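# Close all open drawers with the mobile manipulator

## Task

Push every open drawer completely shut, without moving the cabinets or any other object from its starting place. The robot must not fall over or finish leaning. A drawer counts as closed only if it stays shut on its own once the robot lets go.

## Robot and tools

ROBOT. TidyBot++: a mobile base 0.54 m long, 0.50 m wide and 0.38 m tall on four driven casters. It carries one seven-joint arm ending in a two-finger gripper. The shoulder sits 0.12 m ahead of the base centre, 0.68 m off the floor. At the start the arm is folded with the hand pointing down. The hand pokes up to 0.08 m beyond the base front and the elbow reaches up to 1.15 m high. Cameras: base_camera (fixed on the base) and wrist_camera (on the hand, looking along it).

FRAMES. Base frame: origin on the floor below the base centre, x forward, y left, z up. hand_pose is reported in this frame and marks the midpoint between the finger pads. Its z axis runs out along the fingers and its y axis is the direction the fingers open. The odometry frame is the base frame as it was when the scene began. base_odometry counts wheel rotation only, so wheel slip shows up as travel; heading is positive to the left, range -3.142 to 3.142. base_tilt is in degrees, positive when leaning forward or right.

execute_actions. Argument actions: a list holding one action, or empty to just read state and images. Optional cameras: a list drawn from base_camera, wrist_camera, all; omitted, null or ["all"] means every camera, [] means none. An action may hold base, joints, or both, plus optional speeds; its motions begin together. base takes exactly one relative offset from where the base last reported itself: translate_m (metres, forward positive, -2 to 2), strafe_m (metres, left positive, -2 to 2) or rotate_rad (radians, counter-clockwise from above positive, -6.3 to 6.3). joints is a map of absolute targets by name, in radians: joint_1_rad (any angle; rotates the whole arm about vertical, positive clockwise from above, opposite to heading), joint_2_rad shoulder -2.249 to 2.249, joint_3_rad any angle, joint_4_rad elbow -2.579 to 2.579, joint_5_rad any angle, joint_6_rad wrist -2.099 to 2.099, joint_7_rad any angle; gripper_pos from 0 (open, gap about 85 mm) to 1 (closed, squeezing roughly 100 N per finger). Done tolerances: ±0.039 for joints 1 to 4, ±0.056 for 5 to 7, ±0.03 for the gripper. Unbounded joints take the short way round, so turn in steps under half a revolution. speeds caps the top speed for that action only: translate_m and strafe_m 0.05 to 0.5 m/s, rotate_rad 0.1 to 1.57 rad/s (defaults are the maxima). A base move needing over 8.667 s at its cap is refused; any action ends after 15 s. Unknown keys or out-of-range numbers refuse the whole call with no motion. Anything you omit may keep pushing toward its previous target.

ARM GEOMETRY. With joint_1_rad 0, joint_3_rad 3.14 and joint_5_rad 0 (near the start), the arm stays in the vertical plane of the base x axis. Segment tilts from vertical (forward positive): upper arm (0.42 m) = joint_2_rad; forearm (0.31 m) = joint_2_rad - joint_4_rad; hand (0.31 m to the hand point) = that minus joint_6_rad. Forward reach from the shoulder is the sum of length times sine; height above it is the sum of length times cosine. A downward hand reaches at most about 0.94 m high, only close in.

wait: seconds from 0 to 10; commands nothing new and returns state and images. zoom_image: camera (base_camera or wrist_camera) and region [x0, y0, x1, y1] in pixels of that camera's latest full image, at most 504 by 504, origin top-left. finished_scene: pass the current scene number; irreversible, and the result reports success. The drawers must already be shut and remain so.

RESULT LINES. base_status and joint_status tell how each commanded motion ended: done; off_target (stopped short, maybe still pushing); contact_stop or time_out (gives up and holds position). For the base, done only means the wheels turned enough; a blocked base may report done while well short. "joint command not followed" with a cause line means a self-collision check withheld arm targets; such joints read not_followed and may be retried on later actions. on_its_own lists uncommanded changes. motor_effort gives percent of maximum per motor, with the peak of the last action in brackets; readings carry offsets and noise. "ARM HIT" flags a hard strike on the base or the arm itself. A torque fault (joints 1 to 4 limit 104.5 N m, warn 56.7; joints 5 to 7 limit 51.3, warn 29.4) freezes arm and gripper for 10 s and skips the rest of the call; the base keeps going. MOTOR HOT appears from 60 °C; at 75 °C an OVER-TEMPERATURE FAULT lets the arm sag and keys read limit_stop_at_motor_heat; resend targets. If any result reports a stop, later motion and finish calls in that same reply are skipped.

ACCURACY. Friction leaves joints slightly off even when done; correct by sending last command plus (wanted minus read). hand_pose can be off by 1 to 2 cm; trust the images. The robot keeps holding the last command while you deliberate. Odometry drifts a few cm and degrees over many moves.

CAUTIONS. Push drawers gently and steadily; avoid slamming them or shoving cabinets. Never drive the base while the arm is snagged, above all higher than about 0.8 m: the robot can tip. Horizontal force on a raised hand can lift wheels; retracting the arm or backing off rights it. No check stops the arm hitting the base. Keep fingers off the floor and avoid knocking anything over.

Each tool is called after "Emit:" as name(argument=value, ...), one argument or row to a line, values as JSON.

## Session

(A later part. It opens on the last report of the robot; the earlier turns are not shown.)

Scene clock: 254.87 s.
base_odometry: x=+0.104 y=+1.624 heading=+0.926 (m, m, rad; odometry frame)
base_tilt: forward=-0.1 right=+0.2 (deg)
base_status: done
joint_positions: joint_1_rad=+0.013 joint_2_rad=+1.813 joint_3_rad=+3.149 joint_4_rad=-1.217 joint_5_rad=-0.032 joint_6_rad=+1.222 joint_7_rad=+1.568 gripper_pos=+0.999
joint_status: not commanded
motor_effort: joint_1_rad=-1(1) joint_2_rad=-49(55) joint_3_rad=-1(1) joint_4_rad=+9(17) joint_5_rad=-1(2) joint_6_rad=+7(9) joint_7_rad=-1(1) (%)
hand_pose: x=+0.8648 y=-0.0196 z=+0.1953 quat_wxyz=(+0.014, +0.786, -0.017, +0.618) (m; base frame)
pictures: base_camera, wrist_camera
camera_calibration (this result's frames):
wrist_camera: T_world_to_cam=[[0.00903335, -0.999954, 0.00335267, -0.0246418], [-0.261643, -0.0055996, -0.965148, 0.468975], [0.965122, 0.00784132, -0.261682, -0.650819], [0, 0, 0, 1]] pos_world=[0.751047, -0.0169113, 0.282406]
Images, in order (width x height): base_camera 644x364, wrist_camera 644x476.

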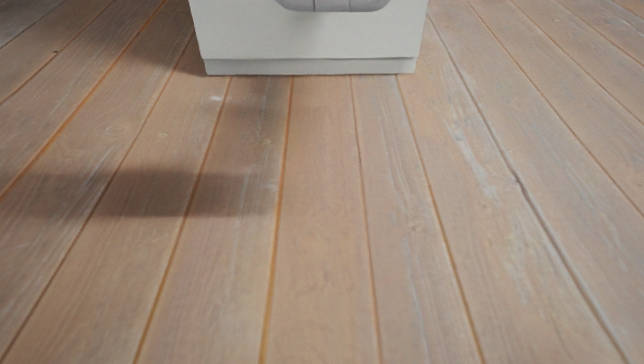

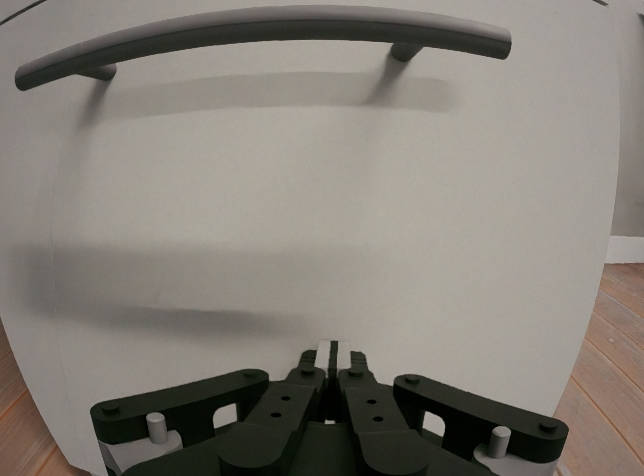

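Emit:
execute_actions(
  actions=[
    {"base": {"translate_m": 0.015}, "speeds": {"translate_m": 0.05}},
  ],
)

Scene clock: 257.83 s.
base_odometry: x=+0.113 y=+1.636 heading=+0.926 (m, m, rad; odometry frame)
base_tilt: forward=-0.1 right=+0.2 (deg)
base_status: done
joint_positions: joint_1_rad=+0.013 joint_2_rad=+1.830 joint_3_rad=+3.149 joint_4_rad=-1.233 joint_5_rad=-0.032 joint_6_rad=+1.222 joint_7_rad=+1.568 gripper_pos=+0.999
joint_status: not commanded
motor_effort: joint_1_rad=-1(1) joint_2_rad=-53(58) joint_3_rad=-1(1) joint_4_rad=+11(15) joint_5_rad=+0(1) joint_6_rad=+8(10) joint_7_rad=-1(1) (%)
hand_pose: x=+0.8501 y=-0.0194 z=+0.1774 quat_wxyz=(+0.014, +0.796, -0.017, +0.605) (m; base frame)
pictures: base_camera, wrist_camera
camera_calibration (this result's frames):
wrist_camera: T_world_to_cam=[[0.00903742, -0.999956, 0.00268335, -0.0241886], [-0.29304, -0.00521407, -0.956086, 0.472931], [0.956058, 0.00785422, -0.293074, -0.628023], [0, 0, 0, 1]] pos_world=[0.739233, -0.016789, 0.26817]
Images, in order (width x height): base_camera 644x364, wrist_camera 644x476.

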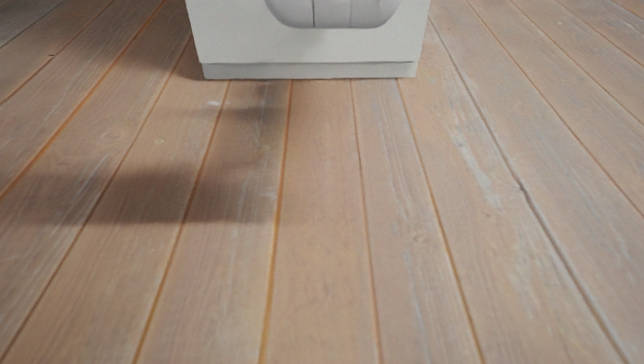

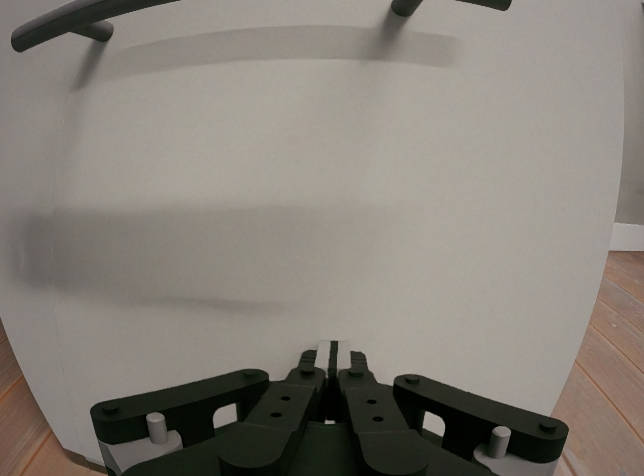

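Emit:
execute_actions(
  actions=[
    {"base": {"translate_m": -0.72}, "joints": {"joint_2_rad": -0.39, "joint_4_rad": -2.5, "joint_6_rad": 0.2}},
  ],
  cameras=["wrist_camera"],
)

Scene clock: 271.27 s.
base_odometry: x=-0.320 y=+1.061 heading=+0.925 (m, m, rad; odometry frame)
base_tilt: forward=-0.2 right=+0.2 (deg)
base_status: done
joint_positions: joint_1_rad=+0.011 joint_2_rad=-0.372 joint_3_rad=+3.149 joint_4_rad=-2.485 joint_5_rad=-0.032 joint_6_rad=+0.235 joint_7_rad=+1.568 gripper_pos=+0.999
joint_status: all done
motor_effort: joint_1_rad=-1(3) joint_2_rad=-6(52) joint_3_rad=+0(2) joint_4_rad=+19(19) joint_5_rad=+0(2) joint_6_rad=+7(9) joint_7_rad=-1(1) (%)
hand_pose: x=+0.5319 y=-0.0087 z=+0.8171 quat_wxyz=(-0.003, +0.807, -0.024, +0.590) (m; base frame)
pictures: wrist_camera
camera_calibration (this result's frames):
wrist_camera: T_world_to_cam=[[0.0170671, -0.999288, -0.0336373, 0.0130897], [-0.328461, 0.0261716, -0.944155, 1.00068], [0.944363, 0.0271625, -0.32778, -0.10172], [0, 0, 0, 1]] pos_world=[0.424522, -0.0103461, 0.911899]
Images, in order (width x height): wrist_camera 644x476.

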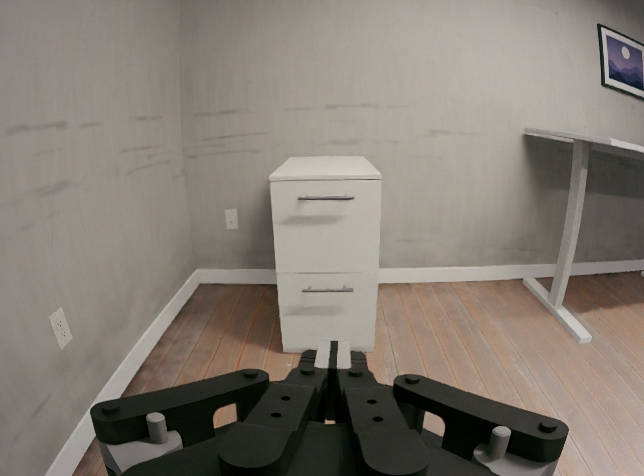

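Cabinet C's drawer looks shut. Now turn toward cabinet A.

Emit:
execute_actions(
  actions=[
    {"base": {"rotate_rad": -1.565}},
  ],
)

Scene clock: 274.43 s.
base_odometry: x=-0.320 y=+1.061 heading=-0.639 (m, m, rad; odometry frame)
base_tilt: forward=-0.2 right=+0.2 (deg)
base_status: done
joint_positions: joint_1_rad=+0.011 joint_2_rad=-0.372 joint_3_rad=+3.148 joint_4_rad=-2.486 joint_5_rad=-0.032 joint_6_rad=+0.235 joint_7_rad=+1.568 gripper_pos=+0.999
joint_status: not commanded
motor_effort: joint_1_rad=+0(1) joint_2_rad=-6(7) joint_3_rad=+0(1) joint_4_rad=+18(18) joint_5_rad=+0(0) joint_6_rad=+7(8) joint_7_rad=-1(1) (%)
hand_pose: x=+0.5319 y=-0.0085 z=+0.8170 quat_wxyz=(-0.003, +0.807, -0.024, +0.590) (m; base frame)
pictures: base_camera, wrist_camera
camera_calibration (this result's frames):
wrist_camera: T_world_to_cam=[[0.0174842, -0.999286, -0.0334838, 0.012938], [-0.328678, 0.0258835, -0.944087, 1.00065], [0.94428, 0.027512, -0.32799, -0.101504], [0, 0, 0, 1]] pos_world=[0.424513, -0.010179, 0.911842]
Images, in order (width x height): base_camera 644x364, wrist_camera 644x476.

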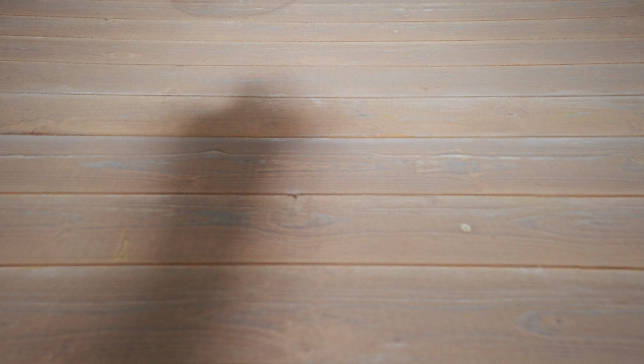

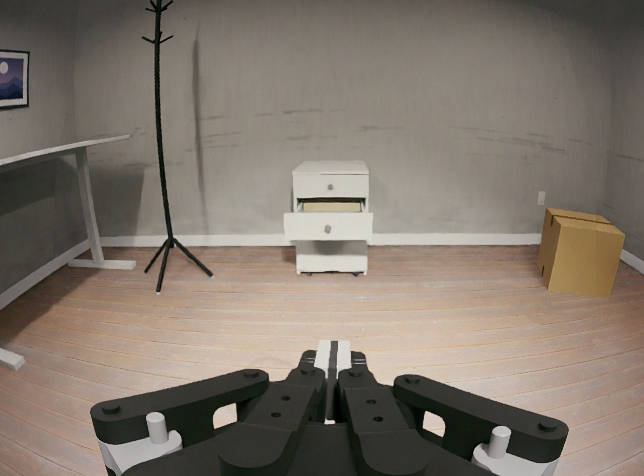

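Emit:
zoom_image(
  camera="wrist_camera",
  region=[270, 150, 390, 290],
)

Region (270, 150, 390, 290) of wrist_camera's 644x476 image, scaled by 3.600; it fills the left 432 columns of this view, and the rest is white.

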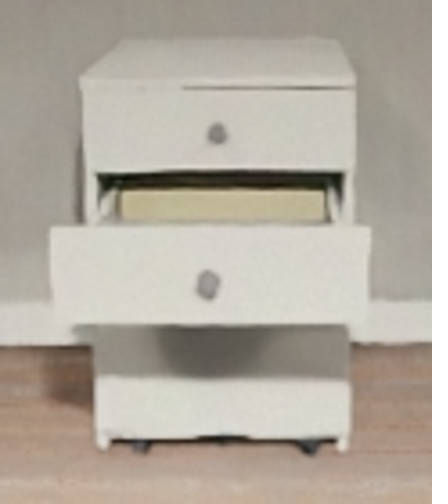

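Emit:
execute_actions(
  actions=[
    {"base": {"translate_m": 0.98}, "joints": {"joint_6_rad": -0.05}},
  ],
)

Scene clock: 299.70 s.
base_odometry: x=+0.466 y=+0.475 heading=-0.640 (m, m, rad; odometry frame)
base_tilt: forward=-0.2 right=+0.2 (deg)
base_status: done
joint_positions: joint_1_rad=+0.011 joint_2_rad=-0.379 joint_3_rad=+3.148 joint_4_rad=-2.502 joint_5_rad=-0.032 joint_6_rad=-0.036 joint_7_rad=+1.568 gripper_pos=+0.999
joint_status: all done
motor_effort: joint_1_rad=+0(1) joint_2_rad=-4(7) joint_3_rad=+0(0) joint_4_rad=+17(20) joint_5_rad=+0(0) joint_6_rad=+6(9) joint_7_rad=-1(1) (%)
hand_pose: x=+0.4900 y=-0.0049 z=+0.7353 quat_wxyz=(-0.006, +0.881, -0.023, +0.472) (m; base frame)
pictures: base_camera, wrist_camera
camera_calibration (this result's frames):
wrist_camera: T_world_to_cam=[[0.0142058, -0.998773, -0.0474371, 0.0263984], [-0.576717, 0.030571, -0.816372, 0.937315], [0.81682, 0.038955, -0.575575, 0.155645], [0, 0, 0, 1]] pos_world=[0.413057, -0.00835182, 0.856035]
Images, in order (width x height): base_camera 644x364, wrist_camera 644x476.

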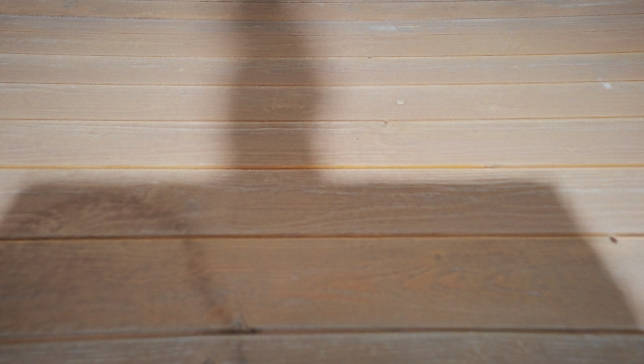

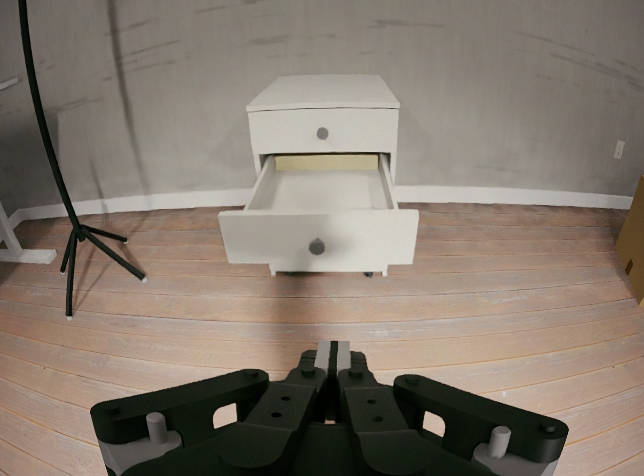

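Emit:
execute_actions(
  actions=[
    {"base": {"strafe_m": 0.055}, "joints": {"joint_2_rad": 1.43, "joint_4_rad": -1.4, "joint_6_rad": 1.21, "gripper_pos": 0.0}},
  ],
)

Scene clock: 314.23 s.
base_odometry: x=+0.499 y=+0.519 heading=-0.640 (m, m, rad; odometry frame)
base_tilt: forward=-0.2 right=+0.2 (deg)
base_status: done
joint_positions: joint_1_rad=+0.011 joint_2_rad=+1.417 joint_3_rad=+3.146 joint_4_rad=-1.417 joint_5_rad=-0.032 joint_6_rad=+1.173 joint_7_rad=+1.568 gripper_pos=+0.000
joint_status: all done
motor_effort: joint_1_rad=-1(1) joint_2_rad=-51(52) joint_3_rad=-1(1) joint_4_rad=+9(19) joint_5_rad=+0(0) joint_6_rad=+7(8) joint_7_rad=-1(1) (%)
hand_pose: x=+0.9395 y=-0.0189 z=+0.4182 quat_wxyz=(+0.011, +0.738, -0.018, +0.674) (m; base frame)
pictures: base_camera, wrist_camera
camera_calibration (this result's frames):
wrist_camera: T_world_to_cam=[[0.00877829, -0.999959, 0.00240325, -0.0246925], [-0.117902, -0.00342159, -0.993019, 0.580256], [0.992986, 0.00843367, -0.117927, -0.750931], [0, 0, 0, 1]] pos_world=[0.814294, -0.016373, 0.48771]
Images, in order (width x height): base_camera 644x364, wrist_camera 644x476.

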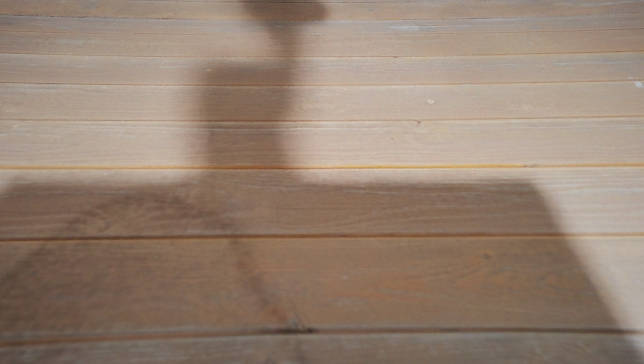

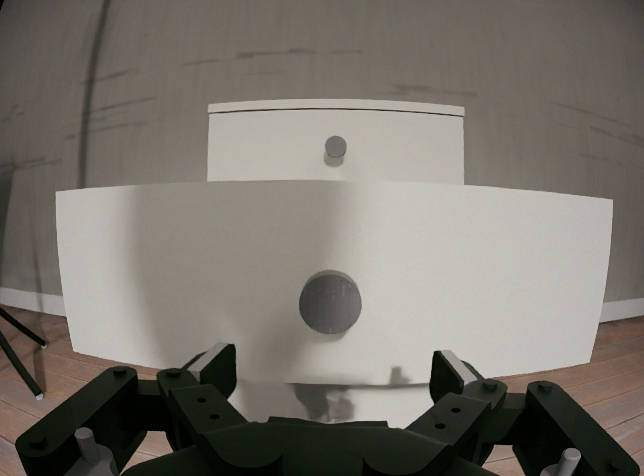

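Emit:
execute_actions(
  actions=[
    {"base": {"translate_m": 0.12}, "speeds": {"translate_m": 0.08}},
  ],
)

Scene clock: 322.47 s.
base_odometry: x=+0.596 y=+0.448 heading=-0.640 (m, m, rad; odometry frame)
base_tilt: forward=-0.1 right=+0.2 (deg)
base_status: done
joint_positions: joint_1_rad=+0.011 joint_2_rad=+1.419 joint_3_rad=+3.146 joint_4_rad=-1.414 joint_5_rad=-0.032 joint_6_rad=+1.176 joint_7_rad=+1.568 gripper_pos=+0.000
joint_status: not commanded
motor_effort: joint_1_rad=+0(2) joint_2_rad=-51(54) joint_3_rad=-1(2) joint_4_rad=+9(15) joint_5_rad=+0(1) joint_6_rad=+7(8) joint_7_rad=-1(1) (%)
hand_pose: x=+0.9404 y=-0.0188 z=+0.4191 quat_wxyz=(+0.011, +0.737, -0.018, +0.676) (m; base frame)
pictures: base_camera, wrist_camera
camera_calibration (this result's frames):
wrist_camera: T_world_to_cam=[[0.00883412, -0.999958, 0.00259978, -0.0248277], [-0.113288, -0.00358398, -0.993556, 0.577192], [0.993523, 0.00848267, -0.113315, -0.754093], [0, 0, 0, 1]] pos_world=[0.814817, -0.0163612, 0.488086]
Images, in order (width x height): base_camera 644x364, wrist_camera 644x476.

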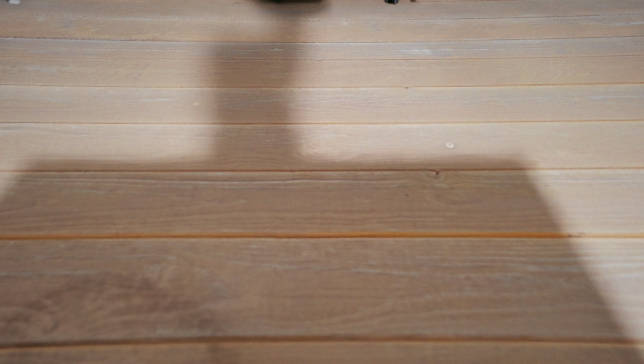

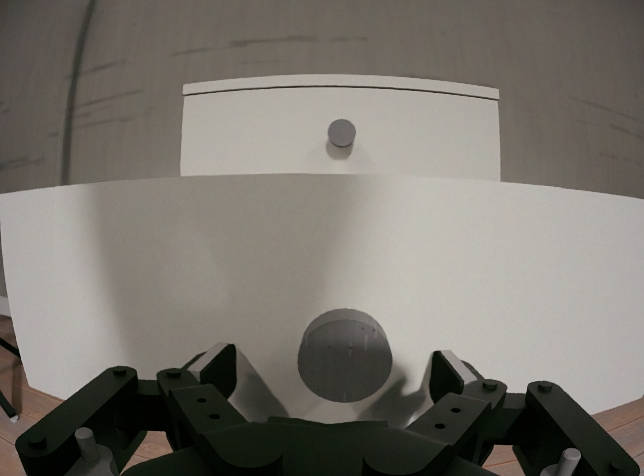

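Emit:
execute_actions(
  actions=[
    {"base": {"translate_m": 0.25}, "speeds": {"translate_m": 0.09}},
  ],
)

Scene clock: 327.93 s.
base_odometry: x=+0.796 y=+0.299 heading=-0.639 (m, m, rad; odometry frame)
base_tilt: forward=-0.1 right=+0.2 (deg)
base_status: done
joint_positions: joint_1_rad=+0.011 joint_2_rad=+1.420 joint_3_rad=+3.146 joint_4_rad=-1.413 joint_5_rad=-0.032 joint_6_rad=+1.178 joint_7_rad=+1.568 gripper_pos=+0.000
joint_status: not commanded
motor_effort: joint_1_rad=-1(2) joint_2_rad=-51(53) joint_3_rad=-1(2) joint_4_rad=+9(13) joint_5_rad=+0(1) joint_6_rad=+8(8) joint_7_rad=-1(1) (%)
hand_pose: x=+0.9405 y=-0.0188 z=+0.4195 quat_wxyz=(+0.011, +0.736, -0.018, +0.677) (m; base frame)
pictures: base_camera, wrist_camera
camera_calibration (this result's frames):
wrist_camera: T_world_to_cam=[[0.00882076, -0.999957, 0.002719, -0.0248718], [-0.111014, -0.00368155, -0.993812, 0.575481], [0.99378, 0.00846433, -0.111041, -0.755356], [0, 0, 0, 1]] pos_world=[0.814764, -0.0163585, 0.488111]
Images, in order (width x height): base_camera 644x364, wrist_camera 644x476.

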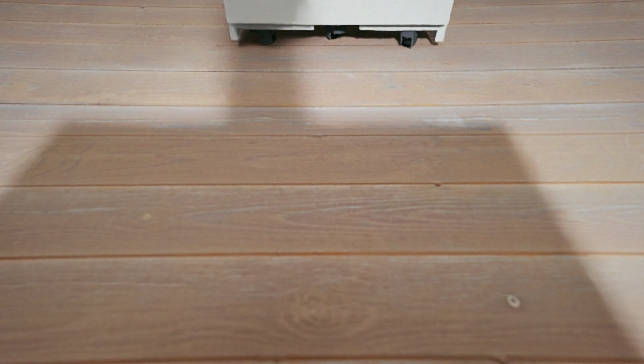

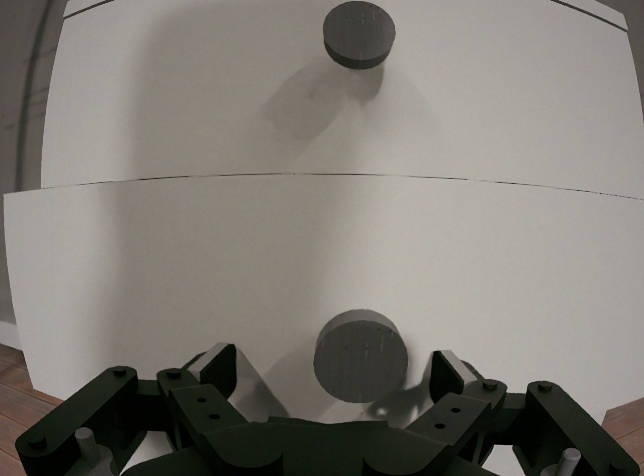

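Emit:
execute_actions(
  actions=[
    {"base": {"translate_m": 0.035}, "speeds": {"translate_m": 0.05}},
  ],
)

Scene clock: 337.13 s.
base_odometry: x=+0.825 y=+0.278 heading=-0.639 (m, m, rad; odometry frame)
base_tilt: forward=-0.1 right=+0.2 (deg)
base_status: done
joint_positions: joint_1_rad=+0.011 joint_2_rad=+1.421 joint_3_rad=+3.146 joint_4_rad=-1.408 joint_5_rad=-0.032 joint_6_rad=+1.180 joint_7_rad=+1.568 gripper_pos=+0.000
joint_status: not commanded
motor_effort: joint_1_rad=+0(3) joint_2_rad=-51(54) joint_3_rad=-1(2) joint_4_rad=+10(15) joint_5_rad=-1(2) joint_6_rad=+8(8) joint_7_rad=-1(1) (%)
hand_pose: x=+0.9417 y=-0.0188 z=+0.4212 quat_wxyz=(+0.011, +0.734, -0.018, +0.679) (m; base frame)
pictures: base_camera, wrist_camera
camera_calibration (this result's frames):
wrist_camera: T_world_to_cam=[[0.00888365, -0.999956, 0.00292481, -0.025024], [-0.105437, -0.00384532, -0.994418, 0.572321], [0.994386, 0.00852568, -0.105467, -0.759299], [0, 0, 0, 1]] pos_world=[0.815603, -0.0163486, 0.489119]
Images, in order (width x height): base_camera 644x364, wrist_camera 644x476.

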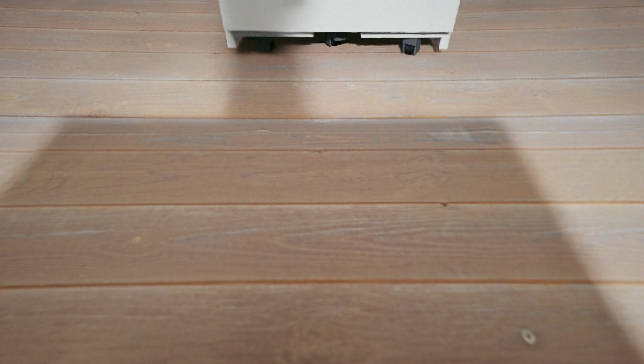

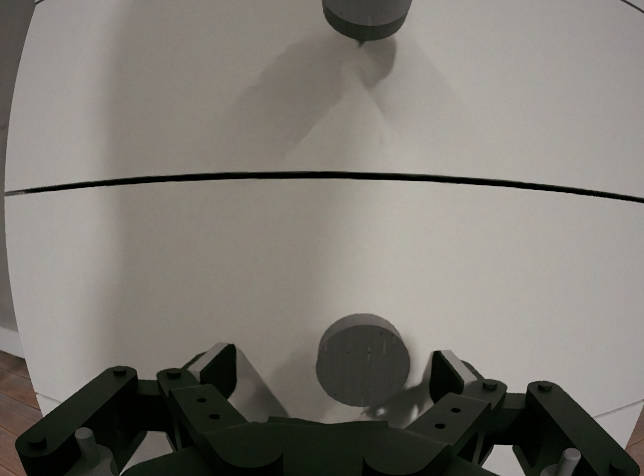

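Emit:
execute_actions(
  actions=[
    {"base": {"translate_m": 0.012}, "speeds": {"translate_m": 0.05}},
  ],
)

Scene clock: 339.60 s.
base_odometry: x=+0.834 y=+0.271 heading=-0.639 (m, m, rad; odometry frame)
base_tilt: forward=-0.1 right=+0.2 (deg)
base_status: done
joint_positions: joint_1_rad=+0.011 joint_2_rad=+1.424 joint_3_rad=+3.146 joint_4_rad=-1.431 joint_5_rad=-0.032 joint_6_rad=+1.199 joint_7_rad=+1.568 gripper_pos=+0.000
joint_status: not commanded
motor_effort: joint_1_rad=-1(3) joint_2_rad=-50(55) joint_3_rad=-1(2) joint_4_rad=+14(18) joint_5_rad=-1(2) joint_6_rad=+4(9) joint_7_rad=-1(0) (%)
hand_pose: x=+0.9341 y=-0.0186 z=+0.4158 quat_wxyz=(+0.012, +0.736, -0.018, +0.677) (m; base frame)
pictures: base_camera, wrist_camera
camera_calibration (this result's frames):
wrist_camera: T_world_to_cam=[[0.00905744, -0.999953, 0.00339727, -0.0250562], [-0.111596, -0.00438699, -0.993744, 0.571654], [0.993712, 0.00862166, -0.11163, -0.749177], [0, 0, 0, 1]] pos_world=[0.808487, -0.0160881, 0.484533]
Images, in order (width x height): base_camera 644x364, wrist_camera 644x476.

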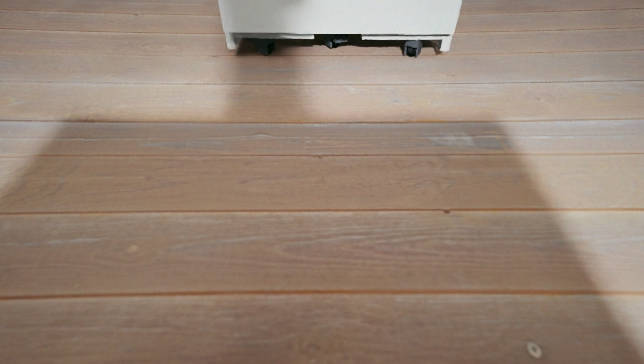

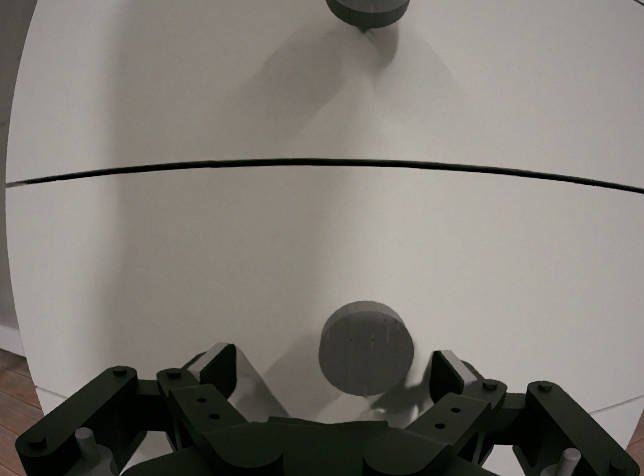

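Emit:
execute_actions(
  actions=[
    {"base": {"translate_m": -0.3}, "speeds": {"translate_m": 0.3}},
  ],
)

Scene clock: 343.73 s.
base_odometry: x=+0.593 y=+0.450 heading=-0.639 (m, m, rad; odometry frame)
base_tilt: forward=-0.1 right=+0.2 (deg)
base_status: done
joint_positions: joint_1_rad=+0.010 joint_2_rad=+1.424 joint_3_rad=+3.146 joint_4_rad=-1.399 joint_5_rad=-0.032 joint_6_rad=+1.199 joint_7_rad=+1.568 gripper_pos=+0.000
joint_status: not commanded
motor_effort: joint_1_rad=-1(6) joint_2_rad=-51(53) joint_3_rad=-1(3) joint_4_rad=+8(14) joint_5_rad=+1(2) joint_6_rad=+8(8) joint_7_rad=-1(0) (%)
hand_pose: x=+0.9444 y=-0.0181 z=+0.4286 quat_wxyz=(+0.011, +0.725, -0.018, +0.688) (m; base frame)
pictures: base_camera, wrist_camera
camera_calibration (this result's frames):
wrist_camera: T_world_to_cam=[[0.00975003, -0.999944, 0.00405314, -0.0256374], [-0.0799629, -0.00482002, -0.996786, 0.556949], [0.99675, 0.00939459, -0.0800054, -0.774298], [0, 0, 0, 1]] pos_world=[0.816567, -0.0156773, 0.493315]
Images, in order (width x height): base_camera 644x364, wrist_camera 644x476.

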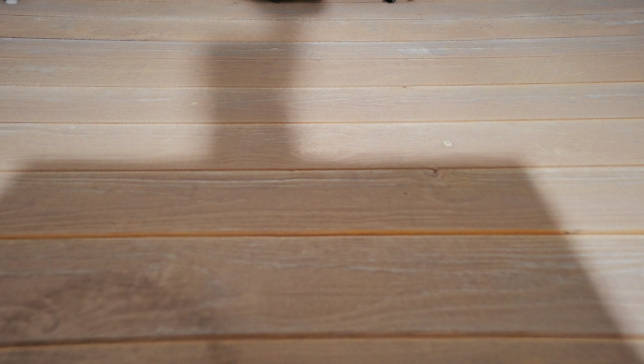

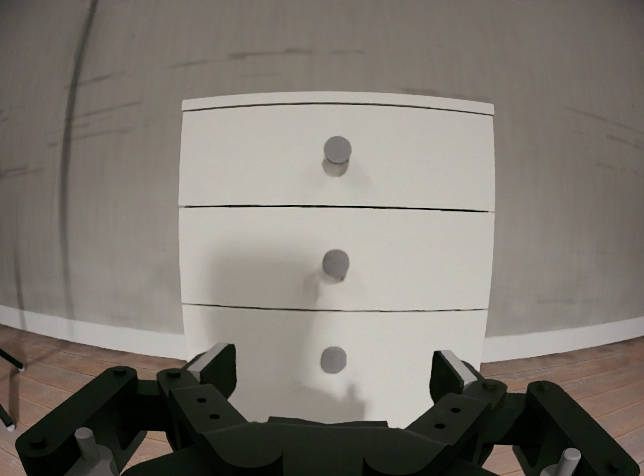

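Emit:
zoom_image(
  camera="wrist_camera",
  region=[150, 70, 530, 400],
)

Region (150, 70, 530, 400) of wrist_camera's 644x476 image, scaled by 1.326; it fills the top 438 rows of this view, and the rest is white.

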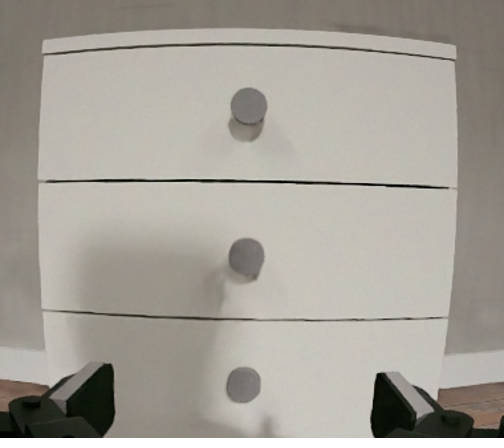

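Emit:
zoom_image(
  camera="wrist_camera",
  region=[165, 90, 215, 340],
)

Emit:
zoom_image(
  camera="wrist_camera",
  region=[465, 90, 515, 340],
)

Region (165, 90, 215, 340) of wrist_camera's 644x476 image, scaled by 2.016; it fills the left 101 columns of this view, and the rest is white.

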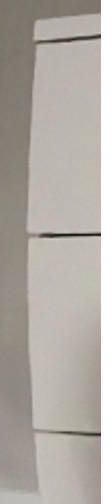

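Region (465, 90, 515, 340) of wrist_camera's 644x476 image, scaled by 2.016; it fills the left 101 columns of this view, and the rest is white.

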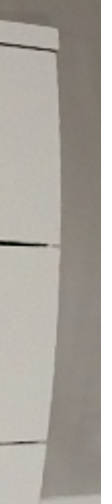

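Emit:
execute_actions(
  actions=[
    {"base": {"rotate_rad": 2.15}, "joints": {"joint_2_rad": -0.39, "joint_4_rad": -2.5, "joint_6_rad": 0.3}},
  ],
  cameras=["wrist_camera"],
)

Scene clock: 381.60 s.
base_odometry: x=+0.593 y=+0.450 heading=+1.511 (m, m, rad; odometry frame)
base_tilt: forward=-0.2 right=+0.2 (deg)
base_status: done
joint_positions: joint_1_rad=-0.015 joint_2_rad=-0.374 joint_3_rad=+3.130 joint_4_rad=-2.486 joint_5_rad=-0.032 joint_6_rad=+0.335 joint_7_rad=+1.568 gripper_pos=+0.000
joint_status: all done
motor_effort: joint_1_rad=-1(6) joint_2_rad=-6(53) joint_3_rad=+0(4) joint_4_rad=+18(19) joint_5_rad=+0(1) joint_6_rad=+7(7) joint_7_rad=-1(1) (%)
hand_pose: x=+0.5392 y=+0.0096 z=+0.8477 quat_wxyz=(-0.013, +0.776, -0.005, +0.630) (m; base frame)
pictures: wrist_camera
camera_calibration (this result's frames):
wrist_camera: T_world_to_cam=[[0.0609587, -0.997909, -0.0214705, -0.00167704], [-0.231677, 0.00677734, -0.972769, 1.00372], [0.970881, 0.0642729, -0.230779, -0.195949], [0, 0, 0, 1]] pos_world=[0.422884, 0.00411808, 0.931134]
Images, in order (width x height): wrist_camera 644x476.

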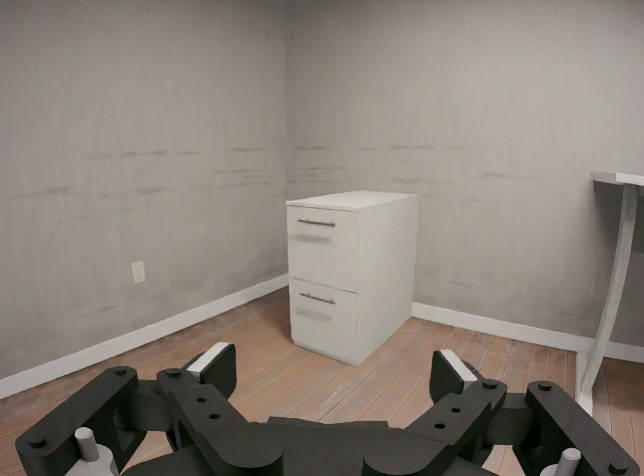

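Emit:
zoom_image(
  camera="wrist_camera",
  region=[270, 180, 430, 380],
)

Region (270, 180, 430, 380) of wrist_camera's 644x476 image, scaled by 2.520; it fills the left 403 columns of this view, and the rest is white.

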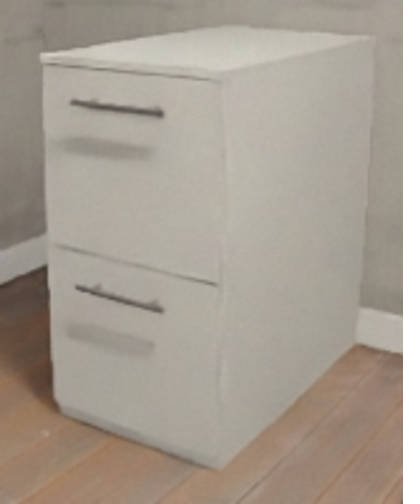

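Emit:
execute_actions(
  actions=[
    {"base": {"rotate_rad": 1.5}},
  ],
  cameras=["wrist_camera"],
)

Scene clock: 388.67 s.
base_odometry: x=+0.593 y=+0.450 heading=+3.010 (m, m, rad; odometry frame)
base_tilt: forward=-0.2 right=+0.2 (deg)
base_status: done
joint_positions: joint_1_rad=-0.015 joint_2_rad=-0.374 joint_3_rad=+3.131 joint_4_rad=-2.486 joint_5_rad=-0.032 joint_6_rad=+0.335 joint_7_rad=+1.568 gripper_pos=+0.000
joint_status: not commanded
motor_effort: joint_1_rad=-1(1) joint_2_rad=-6(7) joint_3_rad=+0(1) joint_4_rad=+19(18) joint_5_rad=+0(0) joint_6_rad=+7(7) joint_7_rad=-1(1) (%)
hand_pose: x=+0.5392 y=+0.0091 z=+0.8477 quat_wxyz=(-0.013, +0.776, -0.005, +0.630) (m; base frame)
pictures: wrist_camera
camera_calibration (this result's frames):
wrist_camera: T_world_to_cam=[[0.0598482, -0.997967, -0.0218964, -0.00125503], [-0.231675, 0.00744986, -0.972765, 1.00373], [0.970951, 0.0632911, -0.230758, -0.195983], [0, 0, 0, 1]] pos_world=[0.422903, 0.00367383, 0.931139]
Images, in order (width x height): wrist_camera 644x476.

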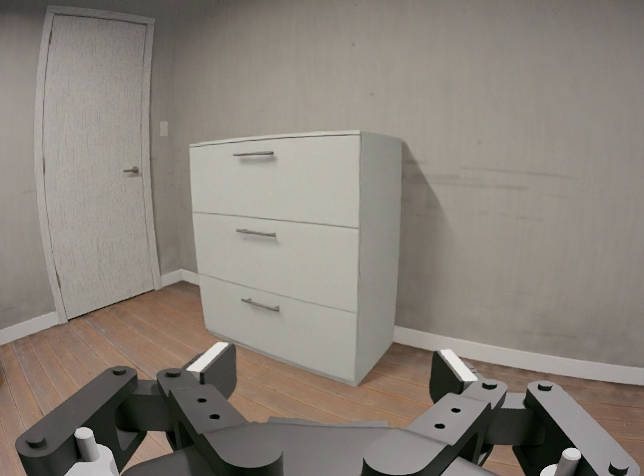

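Emit:
zoom_image(
  camera="wrist_camera",
  region=[180, 120, 420, 400],
)

Region (180, 120, 420, 400) of wrist_camera's 644x476 image, scaled by 1.800; it fills the left 432 columns of this view, and the rest is white.

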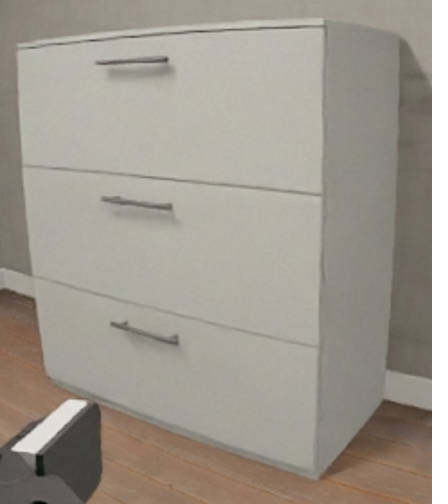

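Emit:
finished_scene(
  scene=1,
)

The scene is finished: the task was done.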